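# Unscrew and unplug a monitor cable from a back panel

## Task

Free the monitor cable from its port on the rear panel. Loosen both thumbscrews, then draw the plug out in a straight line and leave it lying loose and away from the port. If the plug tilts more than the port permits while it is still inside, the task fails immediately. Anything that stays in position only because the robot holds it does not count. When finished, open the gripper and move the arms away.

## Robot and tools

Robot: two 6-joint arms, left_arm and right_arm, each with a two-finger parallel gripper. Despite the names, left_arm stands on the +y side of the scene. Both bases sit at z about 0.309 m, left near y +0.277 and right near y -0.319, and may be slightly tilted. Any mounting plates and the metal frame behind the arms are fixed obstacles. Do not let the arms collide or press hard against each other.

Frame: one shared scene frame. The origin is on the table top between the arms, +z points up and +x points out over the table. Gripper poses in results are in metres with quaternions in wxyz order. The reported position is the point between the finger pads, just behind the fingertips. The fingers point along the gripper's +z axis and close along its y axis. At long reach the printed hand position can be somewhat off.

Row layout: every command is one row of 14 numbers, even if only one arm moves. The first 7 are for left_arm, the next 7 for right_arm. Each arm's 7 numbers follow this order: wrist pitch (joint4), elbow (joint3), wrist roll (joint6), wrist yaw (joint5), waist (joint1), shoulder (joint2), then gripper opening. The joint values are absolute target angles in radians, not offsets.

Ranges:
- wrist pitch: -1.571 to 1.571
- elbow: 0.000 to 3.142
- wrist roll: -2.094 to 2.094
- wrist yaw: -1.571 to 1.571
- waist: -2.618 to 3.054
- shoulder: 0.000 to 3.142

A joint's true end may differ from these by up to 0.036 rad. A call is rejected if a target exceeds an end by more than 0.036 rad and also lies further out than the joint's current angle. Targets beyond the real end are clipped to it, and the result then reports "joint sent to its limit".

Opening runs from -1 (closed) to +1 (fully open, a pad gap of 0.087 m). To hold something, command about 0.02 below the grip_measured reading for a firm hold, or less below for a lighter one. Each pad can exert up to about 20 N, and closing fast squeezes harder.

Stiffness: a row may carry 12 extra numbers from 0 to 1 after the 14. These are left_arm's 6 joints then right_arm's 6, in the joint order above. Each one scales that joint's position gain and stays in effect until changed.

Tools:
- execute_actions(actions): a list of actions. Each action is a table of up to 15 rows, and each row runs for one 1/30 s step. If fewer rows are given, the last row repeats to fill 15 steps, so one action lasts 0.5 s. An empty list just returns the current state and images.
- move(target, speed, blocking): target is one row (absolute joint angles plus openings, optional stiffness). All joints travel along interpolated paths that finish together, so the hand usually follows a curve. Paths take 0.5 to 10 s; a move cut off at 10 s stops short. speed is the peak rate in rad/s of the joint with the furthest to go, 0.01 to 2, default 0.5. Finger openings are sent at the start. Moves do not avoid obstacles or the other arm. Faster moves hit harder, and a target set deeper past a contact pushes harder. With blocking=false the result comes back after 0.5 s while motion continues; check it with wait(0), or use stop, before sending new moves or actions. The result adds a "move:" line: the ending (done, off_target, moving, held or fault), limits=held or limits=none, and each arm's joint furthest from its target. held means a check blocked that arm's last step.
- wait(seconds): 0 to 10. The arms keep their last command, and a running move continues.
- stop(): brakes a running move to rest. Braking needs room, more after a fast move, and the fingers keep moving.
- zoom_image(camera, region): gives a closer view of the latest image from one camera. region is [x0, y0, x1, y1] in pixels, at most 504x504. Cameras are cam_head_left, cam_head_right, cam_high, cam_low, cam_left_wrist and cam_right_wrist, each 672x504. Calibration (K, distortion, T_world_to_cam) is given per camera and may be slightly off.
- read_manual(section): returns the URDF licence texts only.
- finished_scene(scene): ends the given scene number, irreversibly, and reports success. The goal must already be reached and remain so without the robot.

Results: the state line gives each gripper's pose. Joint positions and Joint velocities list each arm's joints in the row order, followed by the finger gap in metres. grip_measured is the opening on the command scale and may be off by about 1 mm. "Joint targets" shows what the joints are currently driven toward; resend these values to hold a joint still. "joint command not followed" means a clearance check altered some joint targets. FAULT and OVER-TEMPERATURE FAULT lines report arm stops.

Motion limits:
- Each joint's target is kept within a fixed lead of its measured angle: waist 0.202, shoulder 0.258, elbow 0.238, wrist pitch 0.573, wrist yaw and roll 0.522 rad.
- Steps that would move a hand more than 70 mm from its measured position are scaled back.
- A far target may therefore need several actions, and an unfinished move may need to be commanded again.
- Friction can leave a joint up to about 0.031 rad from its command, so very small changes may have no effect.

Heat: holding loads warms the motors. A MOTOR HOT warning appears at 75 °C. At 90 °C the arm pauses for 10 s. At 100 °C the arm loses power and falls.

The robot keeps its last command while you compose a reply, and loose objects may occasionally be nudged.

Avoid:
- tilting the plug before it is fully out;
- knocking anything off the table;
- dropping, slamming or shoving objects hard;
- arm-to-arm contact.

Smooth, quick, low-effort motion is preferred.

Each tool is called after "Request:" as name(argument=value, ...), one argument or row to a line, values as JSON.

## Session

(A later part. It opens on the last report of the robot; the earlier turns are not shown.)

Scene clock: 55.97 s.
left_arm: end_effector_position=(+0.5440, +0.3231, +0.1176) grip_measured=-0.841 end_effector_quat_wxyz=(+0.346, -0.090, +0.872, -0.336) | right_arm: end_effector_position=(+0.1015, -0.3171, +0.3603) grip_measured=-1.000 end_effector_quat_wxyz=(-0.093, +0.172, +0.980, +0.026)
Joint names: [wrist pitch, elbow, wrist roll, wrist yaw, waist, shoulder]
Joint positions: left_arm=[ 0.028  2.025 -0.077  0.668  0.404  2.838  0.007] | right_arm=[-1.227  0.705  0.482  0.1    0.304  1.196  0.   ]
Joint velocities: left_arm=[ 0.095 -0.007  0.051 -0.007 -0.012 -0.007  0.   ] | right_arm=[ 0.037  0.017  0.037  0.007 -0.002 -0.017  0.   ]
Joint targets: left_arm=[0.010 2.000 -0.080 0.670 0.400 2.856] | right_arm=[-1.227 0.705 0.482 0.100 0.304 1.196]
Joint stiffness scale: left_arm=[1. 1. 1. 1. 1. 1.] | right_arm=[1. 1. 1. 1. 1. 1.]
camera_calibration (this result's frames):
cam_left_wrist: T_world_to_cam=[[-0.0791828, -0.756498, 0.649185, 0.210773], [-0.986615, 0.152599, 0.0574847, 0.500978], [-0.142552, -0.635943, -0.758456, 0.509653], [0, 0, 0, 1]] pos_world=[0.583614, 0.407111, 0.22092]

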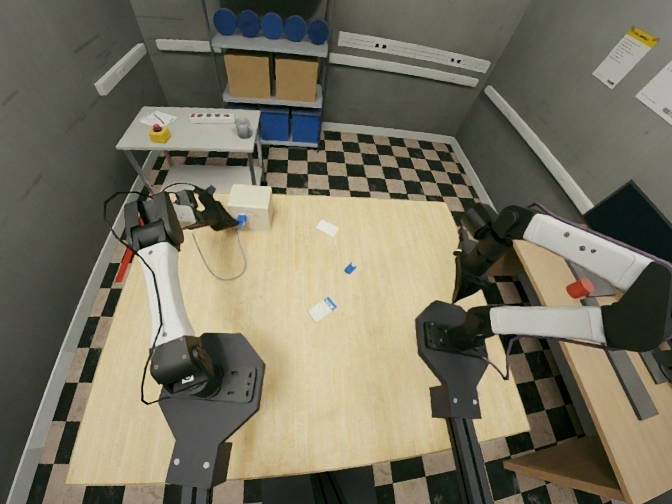

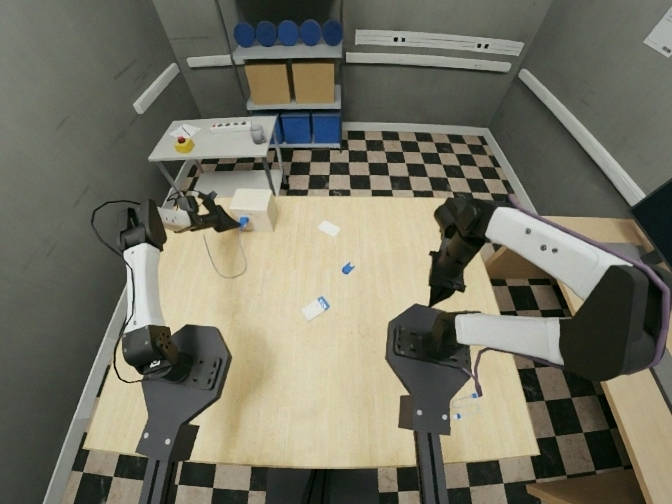

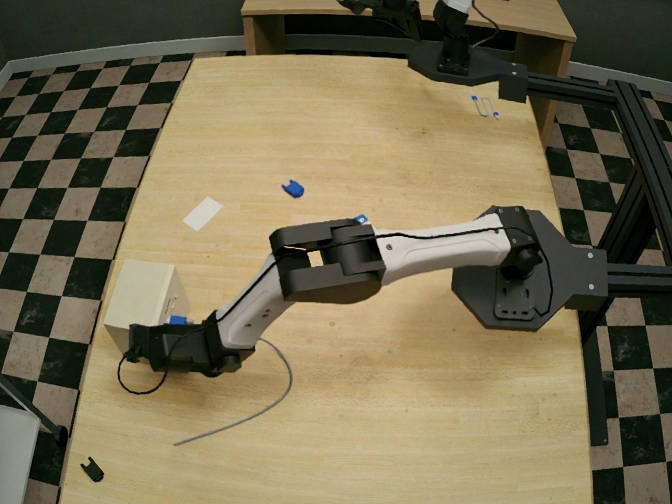

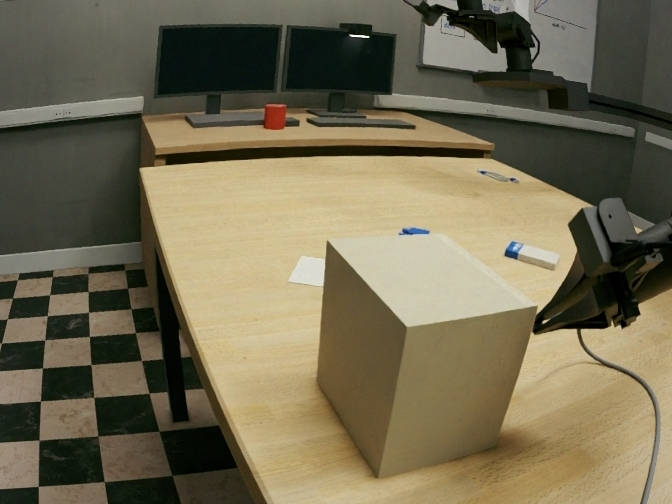

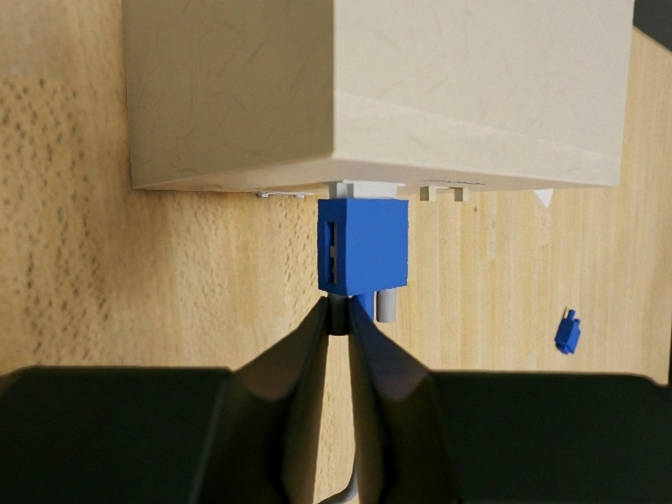

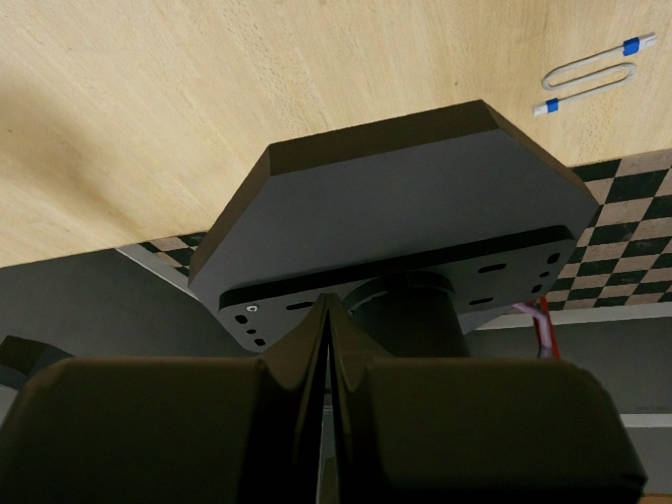

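Request:
move(
  target=[-0.036,2.23,-0.241,0.901,0.464,2.997,-0.87,-1.227,0.705,0.482,0.1,0.304,1.196,-1],
  speed=0.15,
)

Request:
zoom_image(
  camera="cam_left_wrist",
  region=[260, 150, 460, 370],
)

Scene clock: 58.40 s.
left_arm: end_effector_position=(+0.5437, +0.3244, +0.1171) grip_measured=-0.841 end_effector_quat_wxyz=(+0.321, -0.136, +0.826, -0.443) | right_arm: end_effector_position=(+0.1015, -0.3171, +0.3603) grip_measured=-1.000 end_effector_quat_wxyz=(-0.093, +0.172, +0.980, +0.026)
Joint names: [wrist pitch, elbow, wrist roll, wrist yaw, waist, shoulder]
Joint positions: left_arm=[-0.023  2.215 -0.231  0.887  0.458  2.975  0.007] | right_arm=[-1.227  0.705  0.482  0.1    0.304  1.196  0.   ]
Joint velocities: left_arm=[-0.022 -0.012  0.007 -0.007 -0.007  0.002  0.   ] | right_arm=[-0.022  0.022  0.051 -0.007 -0.007 -0.027  0.   ]
Joint targets: left_arm=[-0.036 2.230 -0.241 0.901 0.464 2.997] | right_arm=[-1.227 0.705 0.482 0.100 0.304 1.196]
Joint stiffness scale: left_arm=[1. 1. 1. 1. 1. 1.] | right_arm=[1. 1. 1. 1. 1. 1.]
move: off_target (left_arm); limits=none; left_arm: farthest joint: the shoulder, 0.022 radians from its target (0.159 radians at the start); right_arm: farthest joint: the waist, 0.000 radians from its target (0.000 radians at the start)
camera_calibration (this result's frames):
cam_left_wrist: T_world_to_cam=[[-0.0639679, -0.56707, 0.821182, 0.122205], [-0.985047, 0.167784, 0.0391316, 0.496963], [-0.159972, -0.806399, -0.569323, 0.552737], [0, 0, 0, 1]] pos_world=[0.585771, 0.431643, 0.194887]

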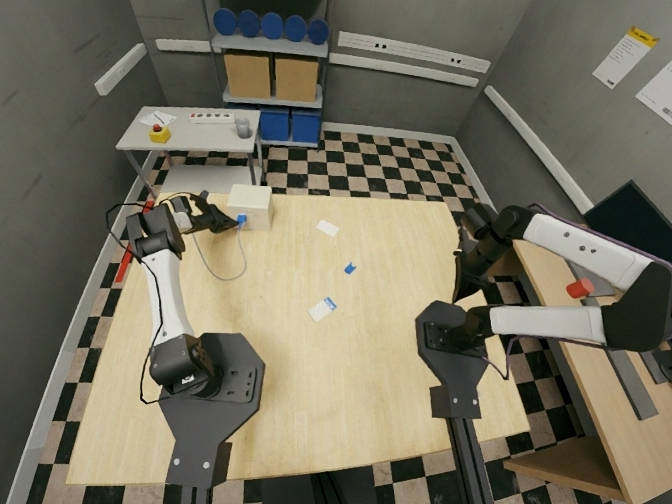

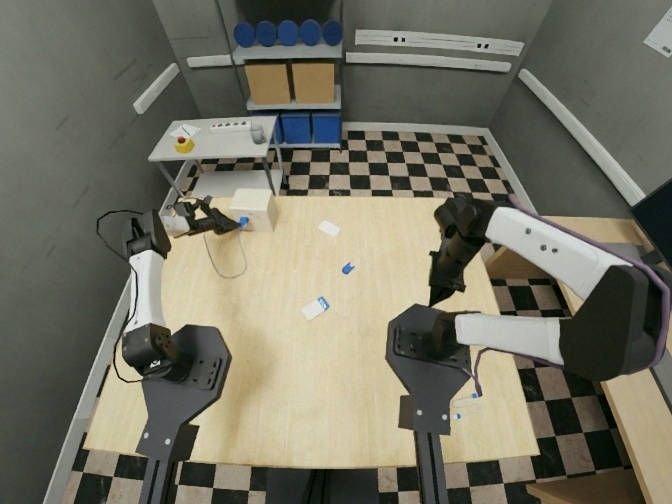

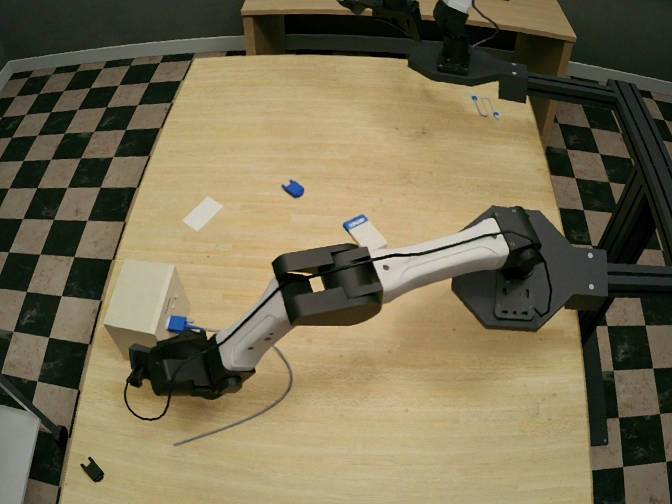

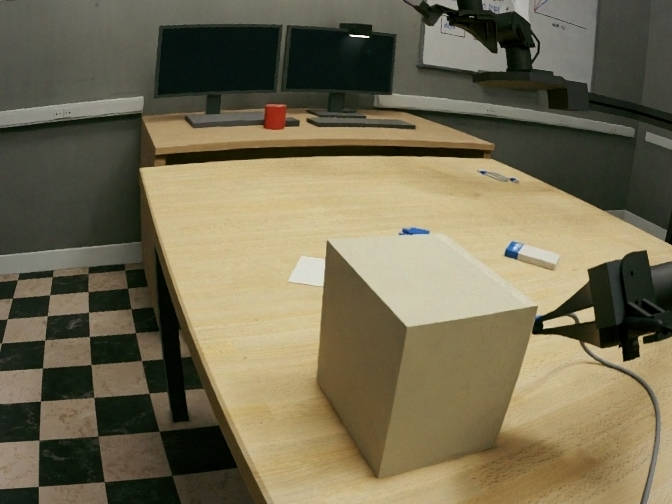

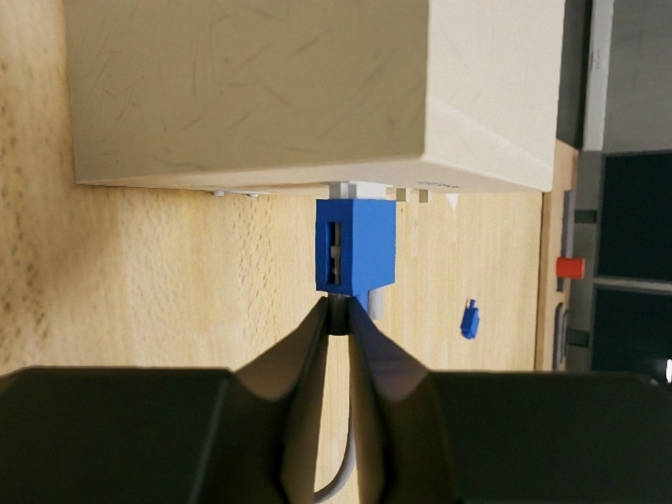

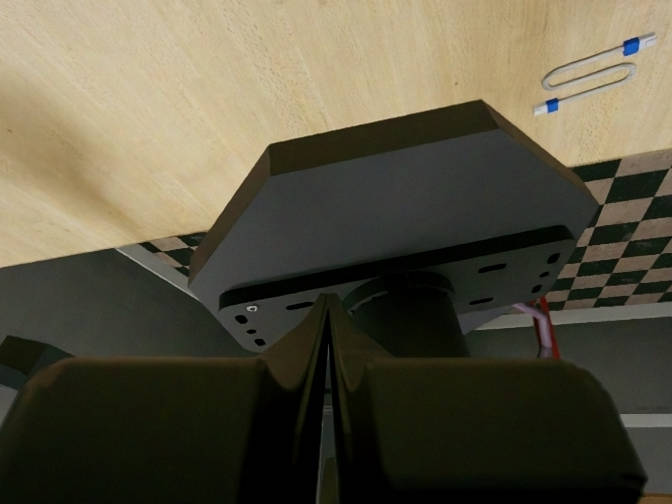

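Region (260, 150, 460, 370) of cam_left_wrist's 672x504 image, scaled by 2.291, with more detail than that image has; it fills the left 458 columns of this view, and the rest is white.

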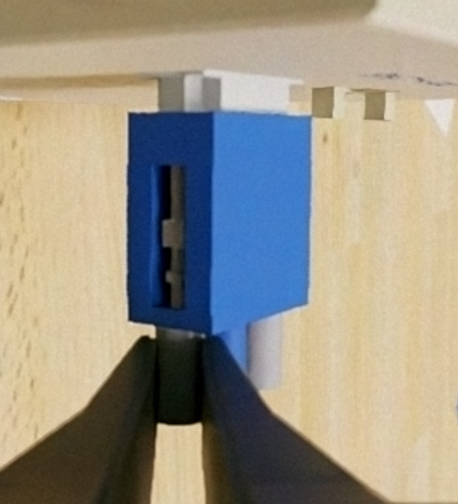

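Request:
move(
  target=[0.035,2.007,-0.071,0.656,0.396,2.833,-0.77,-1.227,0.705,0.482,0.1,0.304,1.196,-1],
  speed=0.25,
)

Request:
move(
  target=[0.112,1.855,0.058,0.421,0.33,2.732,-0.77,-1.227,0.705,0.482,0.1,0.304,1.196,-1],
  speed=0.25,
)

Scene clock: 61.30 s.
left_arm: end_effector_position=(+0.5451, +0.3244, +0.1182) grip_measured=-0.770 end_effector_quat_wxyz=(+0.348, -0.089, +0.871, -0.335) | right_arm: end_effector_position=(+0.1015, -0.3171, +0.3603) grip_measured=-1.000 end_effector_quat_wxyz=(-0.093, +0.172, +0.980, +0.026)
Joint names: [wrist pitch, elbow, wrist roll, wrist yaw, waist, shoulder]
Joint positions: left_arm=[ 0.031  2.027 -0.076  0.669  0.406  2.838  0.01 ] | right_arm=[-1.227  0.705  0.482  0.1    0.304  1.196  0.   ]
Joint velocities: left_arm=[-0.007  0.007  0.007 -0.051  0.002  0.002 -0.001] | right_arm=[ 0.022 -0.007  0.007  0.022  0.007  0.007  0.   ]
Joint targets: left_arm=[0.035 2.007 -0.071 0.656 0.396 2.833] | right_arm=[-1.227 0.705 0.482 0.100 0.304 1.196]
Joint stiffness scale: left_arm=[1. 1. 1. 1. 1. 1.] | right_arm=[1. 1. 1. 1. 1. 1.]
move: done; limits=none; left_arm: farthest joint: the elbow, 0.020 radians from its target (0.208 radians at the start); right_arm: farthest joint: the waist, 0.000 radians from its target (0.000 radians at the start)
camera_calibration (this result's frames):
cam_left_wrist: T_world_to_cam=[[-0.0816007, -0.757387, 0.647848, 0.213208], [-0.987116, 0.151181, 0.0524087, 0.503196], [-0.137636, -0.635224, -0.759965, 0.508358], [0, 0, 0, 1]] pos_world=[0.584079, 0.408329, 0.221837]

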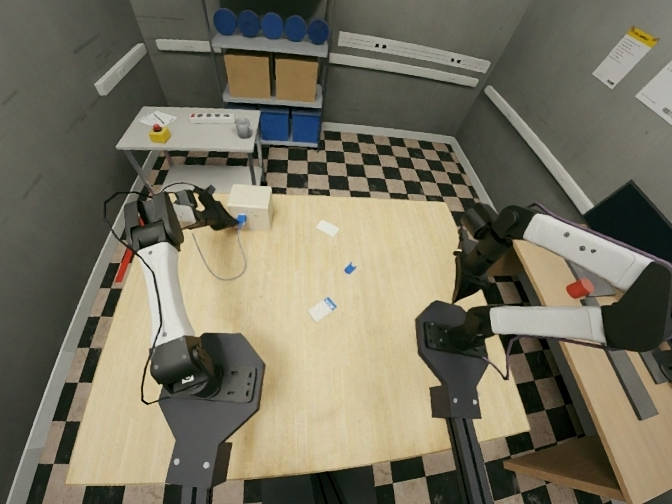

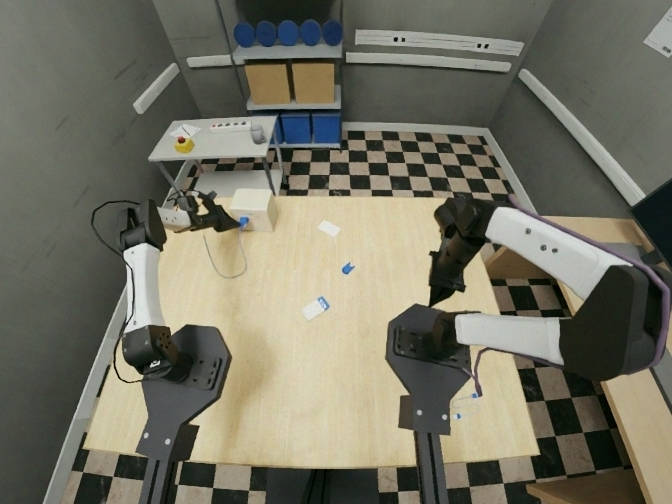

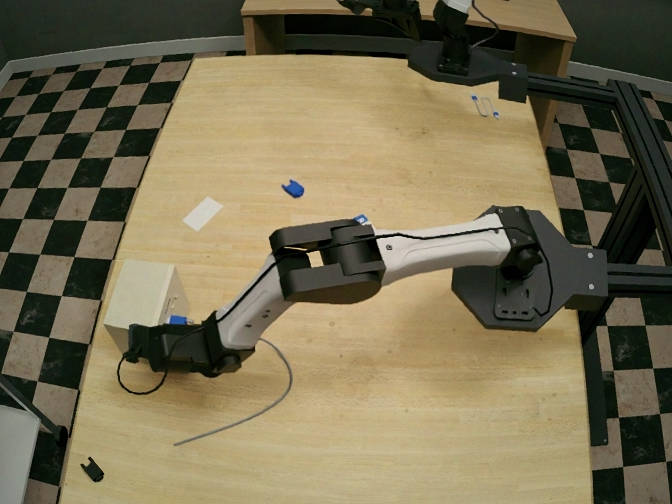

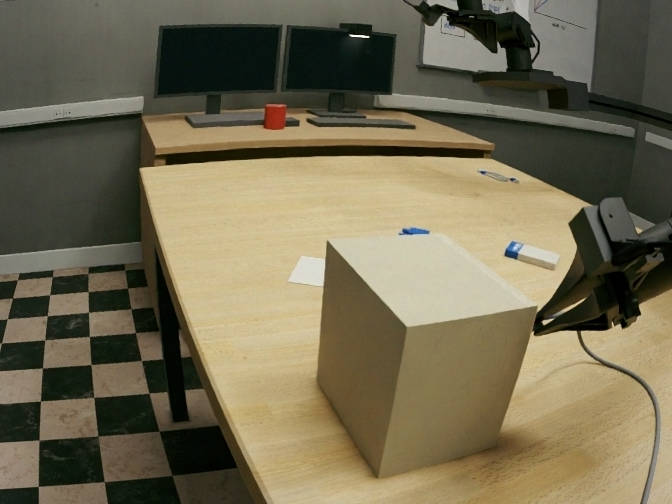

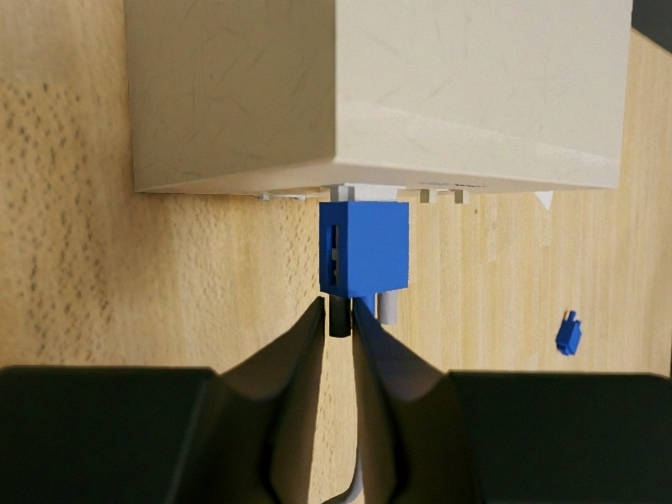

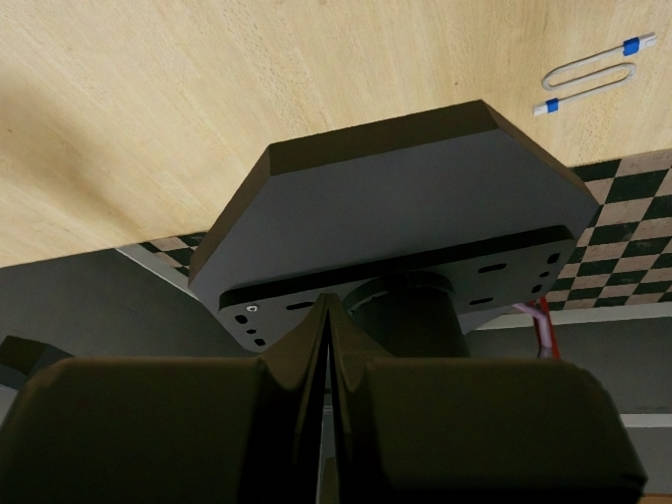

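Scene clock: 62.87 s.
left_arm: end_effector_position=(+0.5448, +0.3232, +0.1189) grip_measured=-0.770 end_effector_quat_wxyz=(+0.366, -0.043, +0.903, -0.220) | right_arm: end_effector_position=(+0.1015, -0.3171, +0.3603) grip_measured=-1.000 end_effector_quat_wxyz=(-0.093, +0.172, +0.980, +0.026)
Joint names: [wrist pitch, elbow, wrist roll, wrist yaw, waist, shoulder]
Joint positions: left_arm=[0.108 1.875 0.052 0.434 0.339 2.737 0.01 ] | right_arm=[-1.227  0.705  0.482  0.1    0.304  1.196  0.   ]
Joint velocities: left_arm=[-0.037 -0.002 -0.007  0.037 -0.002 -0.002  0.   ] | right_arm=[ 0.037 -0.022 -0.066  0.037 -0.007  0.012  0.   ]
Joint targets: left_arm=[0.112 1.855 0.058 0.421 0.330 2.732] | right_arm=[-1.227 0.705 0.482 0.100 0.304 1.196]
Joint stiffness scale: left_arm=[1. 1. 1. 1. 1. 1.] | right_arm=[1. 1. 1. 1. 1. 1.]
move: done; limits=none; left_arm: farthest joint: the elbow, 0.020 radians from its target (0.172 radians at the start); right_arm: farthest joint: the waist, 0.000 radians from its target (0.000 radians at the start)
camera_calibration (this result's frames):
cam_left_wrist: T_world_to_cam=[[-0.0882782, -0.898112, 0.430814, 0.286817], [-0.989096, 0.130219, 0.0687897, 0.508918], [-0.117881, -0.420044, -0.899815, 0.444392], [0, 0, 0, 1]] pos_world=[0.581074, 0.377987, 0.241297]

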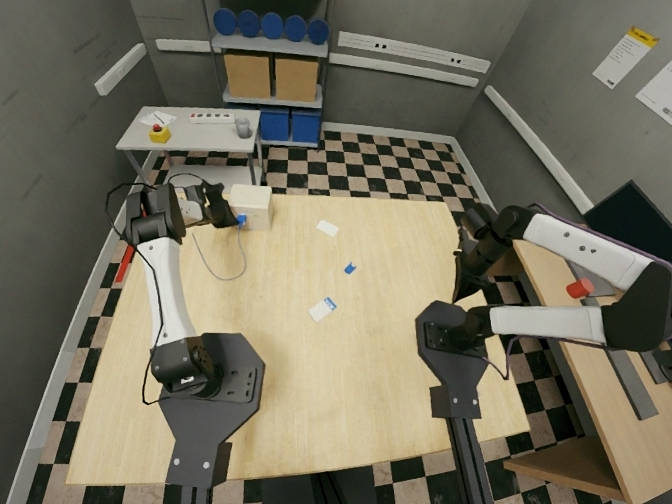

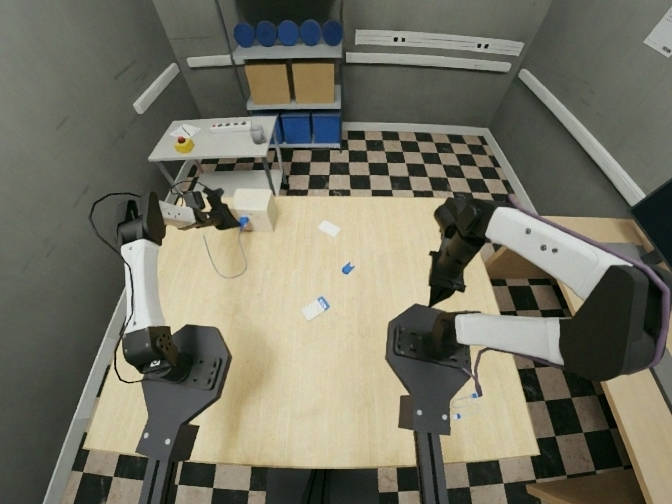

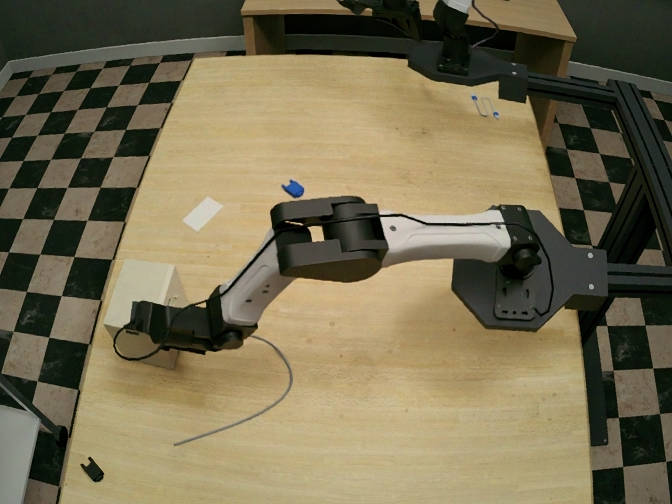

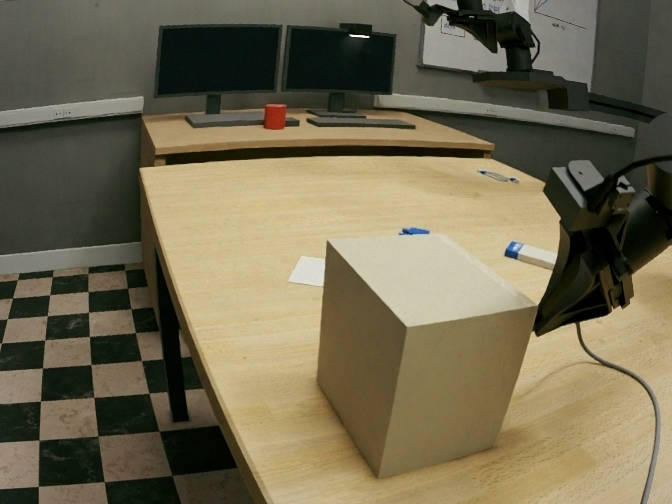

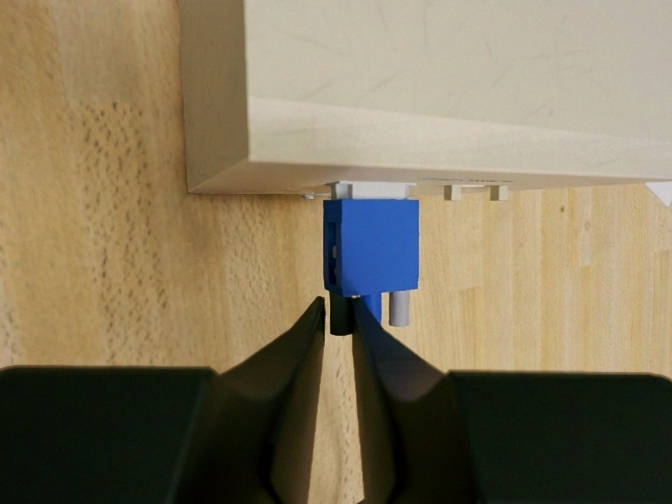

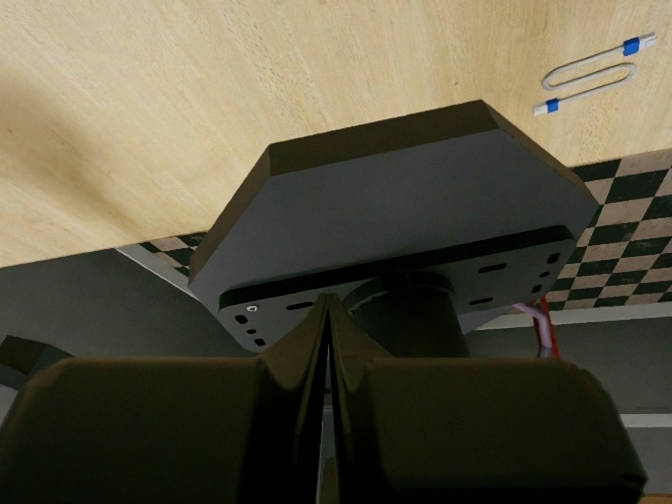

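Ratcheting works. Close and turn.

Request:
execute_actions(
  actions=[
    [[0.108,1.875,0.052,0.434,0.339,2.745,-0.8,-1.227,0.705,0.482,0.1,0.304,1.196,-1],[0.108,1.875,0.052,0.434,0.339,2.745,-0.82,-1.227,0.705,0.482,0.1,0.304,1.196,-1],[0.108,1.875,0.052,0.434,0.339,2.745,-0.83,-1.227,0.705,0.482,0.1,0.304,1.196,-1],[0.108,1.875,0.052,0.434,0.339,2.745,-0.84,-1.227,0.705,0.482,0.1,0.304,1.196,-1],[0.108,1.875,0.052,0.434,0.339,2.745,-0.85,-1.227,0.705,0.482,0.1,0.304,1.196,-1],[0.108,1.875,0.052,0.434,0.339,2.745,-0.87,-1.227,0.705,0.482,0.1,0.304,1.196,-1]],
  ],
)

Request:
move(
  target=[0.013,2.04,-0.083,0.68,0.411,2.858,-0.87,-1.227,0.705,0.482,0.1,0.304,1.196,-1],
  speed=0.25,
)

Request:
move(
  target=[-0.036,2.23,-0.241,0.901,0.464,2.997,-0.87,-1.227,0.705,0.482,0.1,0.304,1.196,-1],
  speed=0.25,
)

Scene clock: 63.90 s.
left_arm: end_effector_position=(+0.5447, +0.3228, +0.1191) grip_measured=-0.842 end_effector_quat_wxyz=(+0.367, -0.042, +0.903, -0.221) | right_arm: end_effector_position=(+0.1015, -0.3171, +0.3603) grip_measured=-1.000 end_effector_quat_wxyz=(-0.093, +0.172, +0.980, +0.026)
Joint names: [wrist pitch, elbow, wrist roll, wrist yaw, waist, shoulder]
Joint positions: left_arm=[0.108 1.875 0.052 0.437 0.339 2.737 0.007] | right_arm=[-1.227  0.705  0.482  0.1    0.304  1.196  0.   ]
Joint velocities: left_arm=[-0.007 -0.007  0.007 -0.022 -0.017  0.012  0.001] | right_arm=[-0.037 -0.007 -0.051  0.007 -0.007  0.007  0.   ]
Joint targets: left_arm=[0.108 1.875 0.052 0.434 0.339 2.745] | right_arm=[-1.227 0.705 0.482 0.100 0.304 1.196]
Joint stiffness scale: left_arm=[1. 1. 1. 1. 1. 1.] | right_arm=[1. 1. 1. 1. 1. 1.]
camera_calibration (this result's frames):
cam_left_wrist: T_world_to_cam=[[-0.0906289, -0.89707, 0.432494, 0.287042], [-0.988884, 0.132464, 0.0675336, 0.508252], [-0.117872, -0.421566, -0.899104, 0.44481], [0, 0, 0, 1]] pos_world=[0.581048, 0.377689, 0.241462]

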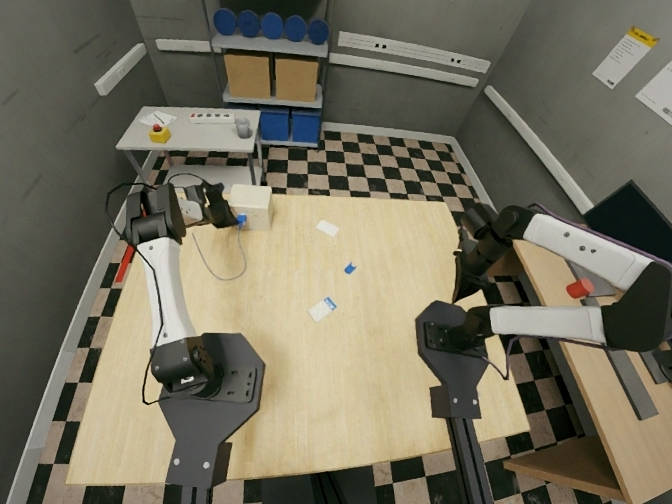

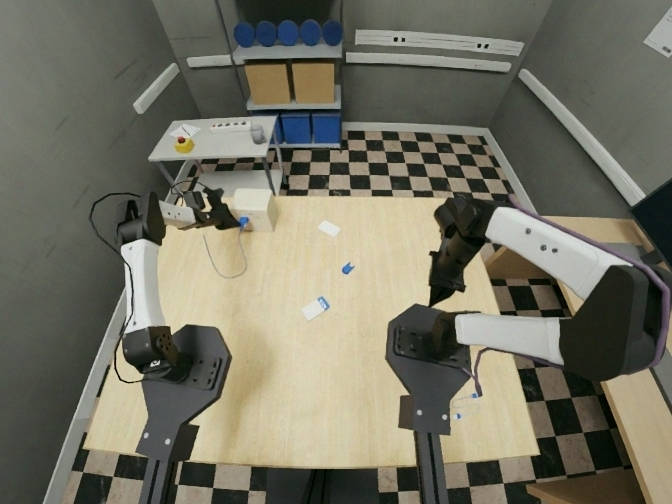

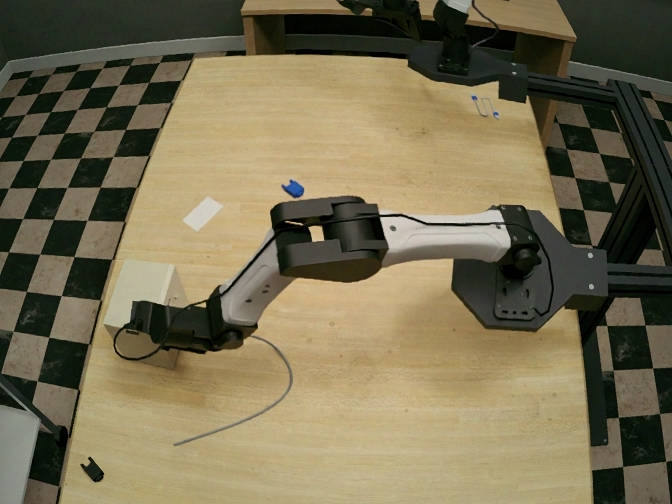

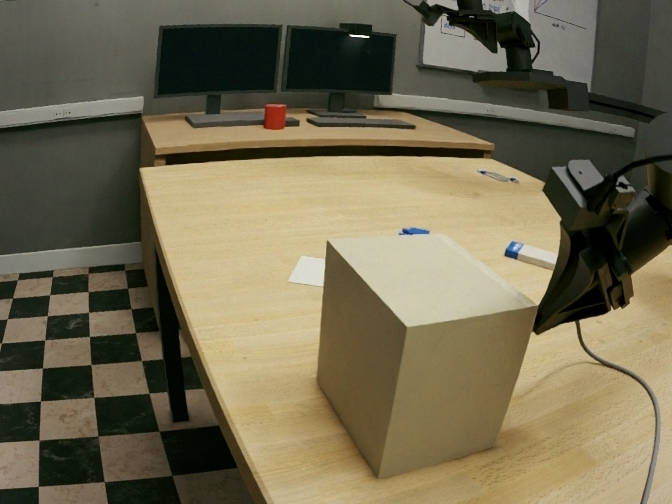

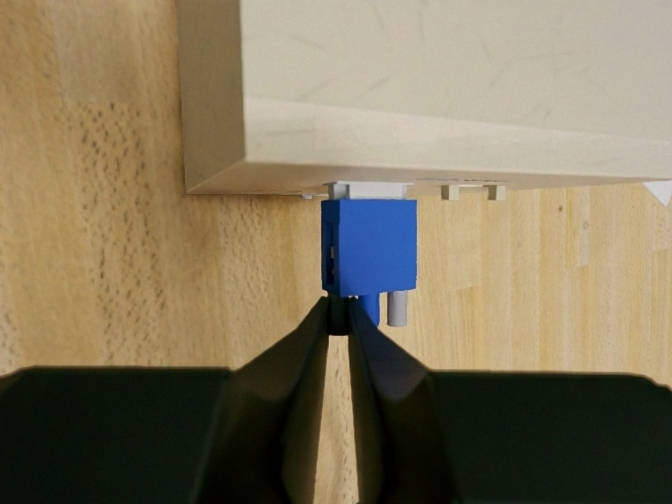

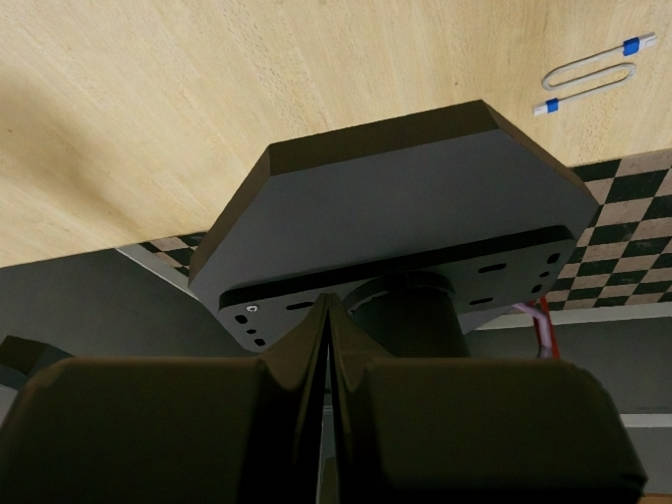

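Scene clock: 65.33 s.
left_arm: end_effector_position=(+0.5445, +0.3237, +0.1184) grip_measured=-0.842 end_effector_quat_wxyz=(+0.346, -0.089, +0.872, -0.334) | right_arm: end_effector_position=(+0.1015, -0.3171, +0.3603) grip_measured=-1.000 end_effector_quat_wxyz=(-0.093, +0.172, +0.980, +0.026)
Joint names: [wrist pitch, elbow, wrist roll, wrist yaw, waist, shoulder]
Joint positions: left_arm=[ 0.027  2.025 -0.075  0.666  0.404  2.836  0.007] | right_arm=[-1.227  0.705  0.482  0.1    0.304  1.196  0.   ]
Joint velocities: left_arm=[-0.022  0.002  0.022  0.037  0.002 -0.017  0.   ] | right_arm=[ 0.066 -0.007 -0.022 -0.139 -0.007 -0.007  0.   ]
Joint targets: left_arm=[0.013 2.040 -0.083 0.680 0.411 2.858] | right_arm=[-1.227 0.705 0.482 0.100 0.304 1.196]
Joint stiffness scale: left_arm=[1. 1. 1. 1. 1. 1.] | right_arm=[1. 1. 1. 1. 1. 1.]
move: off_target (left_arm); limits=none; left_arm: farthest joint: the shoulder, 0.022 radians from its target (0.121 radians at the start); right_arm: farthest joint: the waist, 0.000 radians from its target (0.000 radians at the start)
camera_calibration (this result's frames):
cam_left_wrist: T_world_to_cam=[[-0.0801697, -0.758277, 0.646984, 0.212091], [-0.986711, 0.152403, 0.0563529, 0.501583], [-0.141333, -0.633868, -0.760418, 0.509599], [0, 0, 0, 1]] pos_world=[0.583944, 0.4074, 0.222023]

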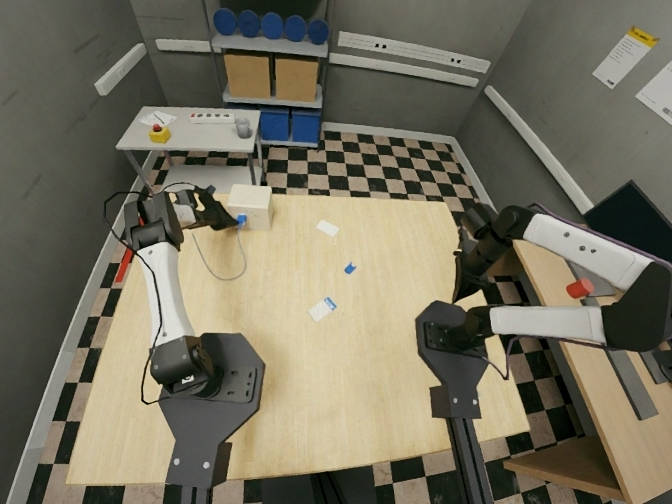

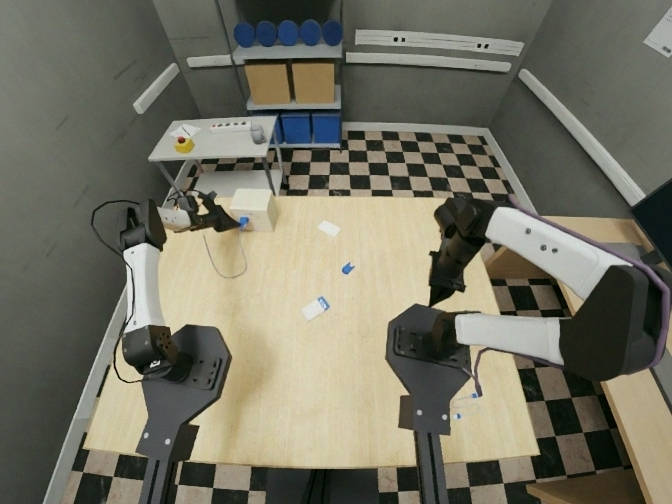

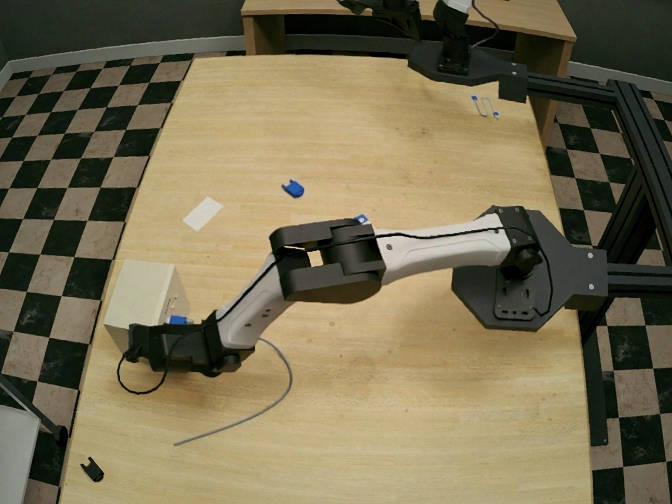

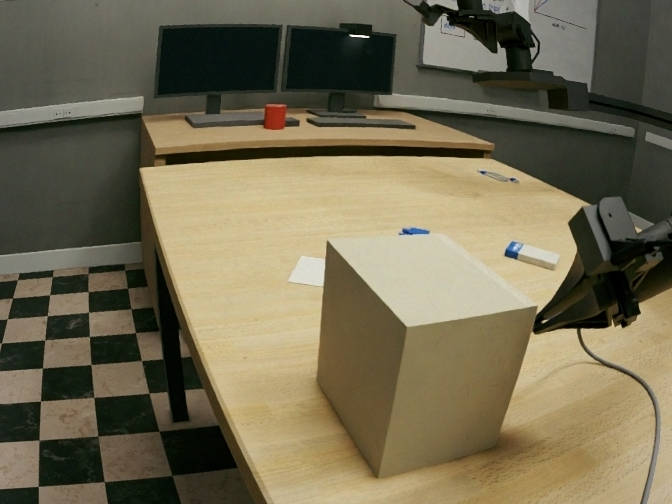

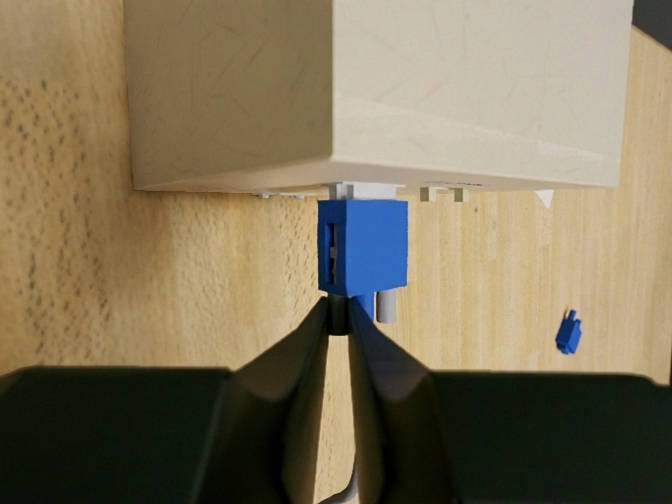

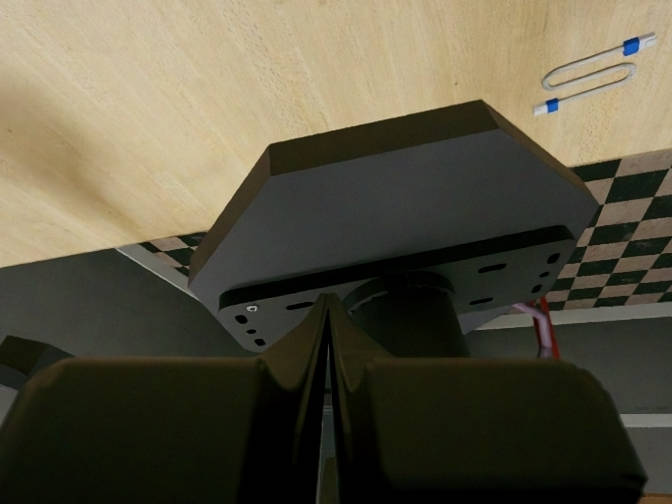

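Scene clock: 66.77 s.
left_arm: end_effector_position=(+0.5440, +0.3249, +0.1175) grip_measured=-0.842 end_effector_quat_wxyz=(+0.321, -0.136, +0.826, -0.443) | right_arm: end_effector_position=(+0.1015, -0.3171, +0.3603) grip_measured=-1.000 end_effector_quat_wxyz=(-0.093, +0.172, +0.980, +0.026)
Joint names: [wrist pitch, elbow, wrist roll, wrist yaw, waist, shoulder]
Joint positions: left_arm=[-0.024  2.216 -0.231  0.886  0.458  2.975  0.007] | right_arm=[-1.227  0.705  0.482  0.1    0.304  1.196  0.   ]
Joint velocities: left_arm=[ 0.037  0.002 -0.022 -0.051 -0.002 -0.017  0.   ] | right_arm=[-0.051 -0.002 -0.022 -0.037  0.007  0.007  0.   ]
Joint targets: left_arm=[-0.036 2.230 -0.241 0.901 0.464 2.997] | right_arm=[-1.227 0.705 0.482 0.100 0.304 1.196]
Joint stiffness scale: left_arm=[1. 1. 1. 1. 1. 1.] | right_arm=[1. 1. 1. 1. 1. 1.]
move: off_target (left_arm); limits=none; left_arm: farthest joint: the shoulder, 0.022 radians from its target (0.161 radians at the start); right_arm: farthest joint: the waist, 0.000 radians from its target (0.000 radians at the start)
camera_calibration (this result's frames):
cam_left_wrist: T_world_to_cam=[[-0.0642967, -0.567868, 0.820605, 0.122652], [-0.985129, 0.16741, 0.0386622, 0.497331], [-0.159333, -0.805916, -0.570187, 0.552982], [0, 0, 0, 1]] pos_world=[0.58593, 0.432049, 0.195426]

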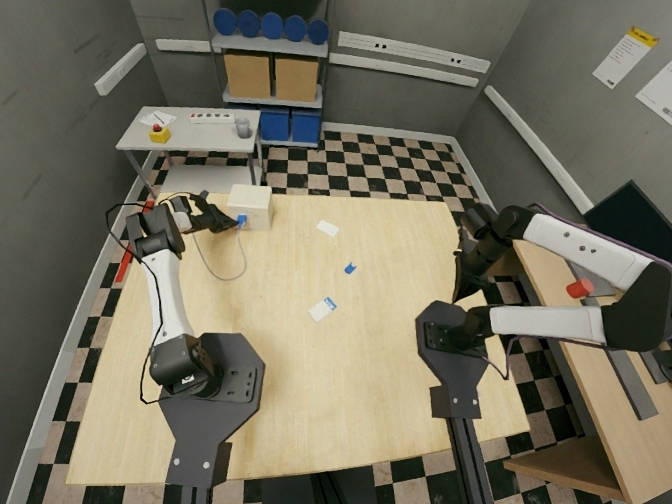

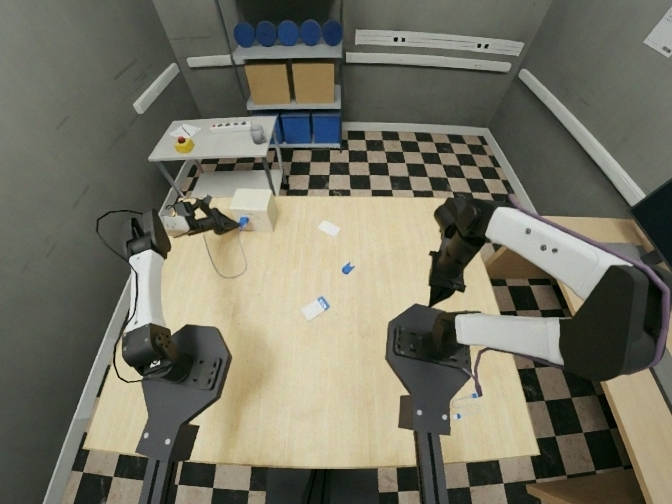

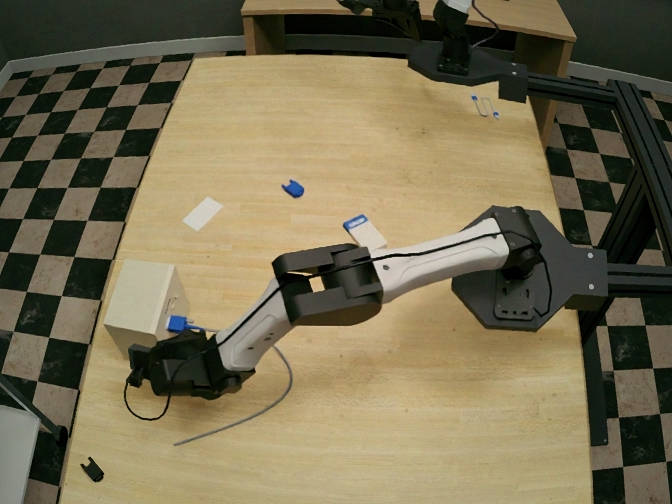

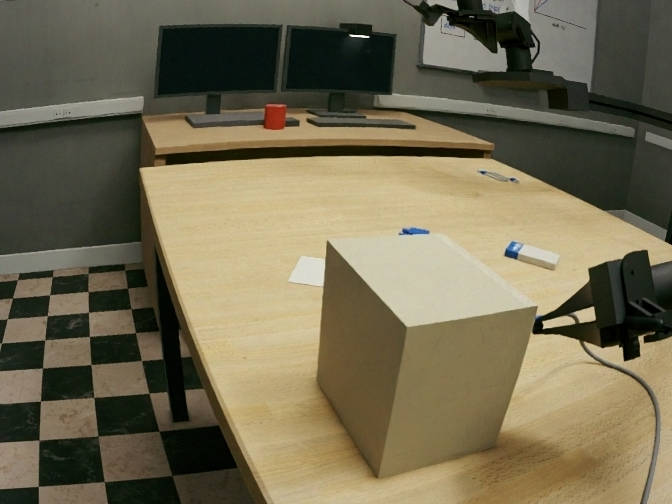

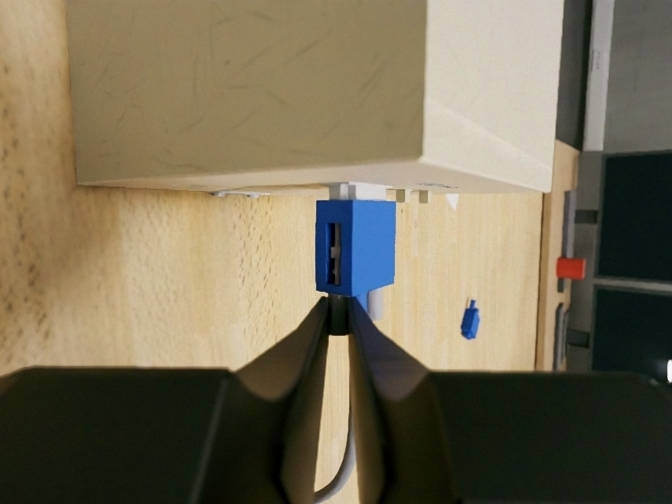

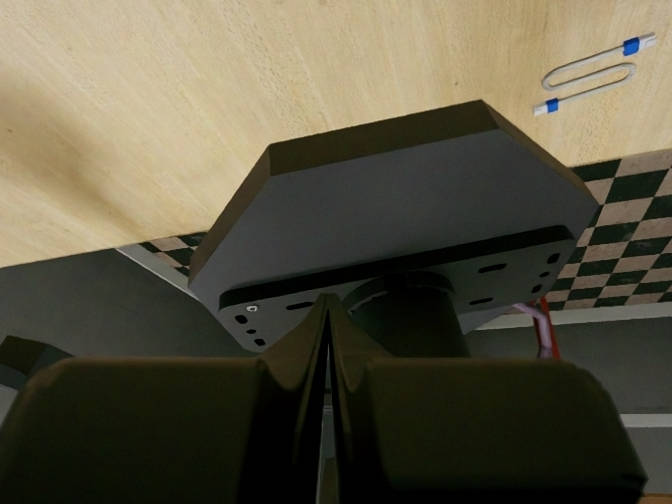

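Request:
zoom_image(
  camera="cam_left_wrist",
  region=[300, 190, 400, 340],
)

Region (300, 190, 400, 340) of cam_left_wrist's 672x504 image, scaled by 3.360, with more detail than that image has.

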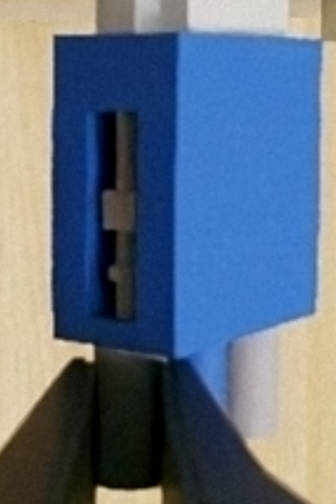

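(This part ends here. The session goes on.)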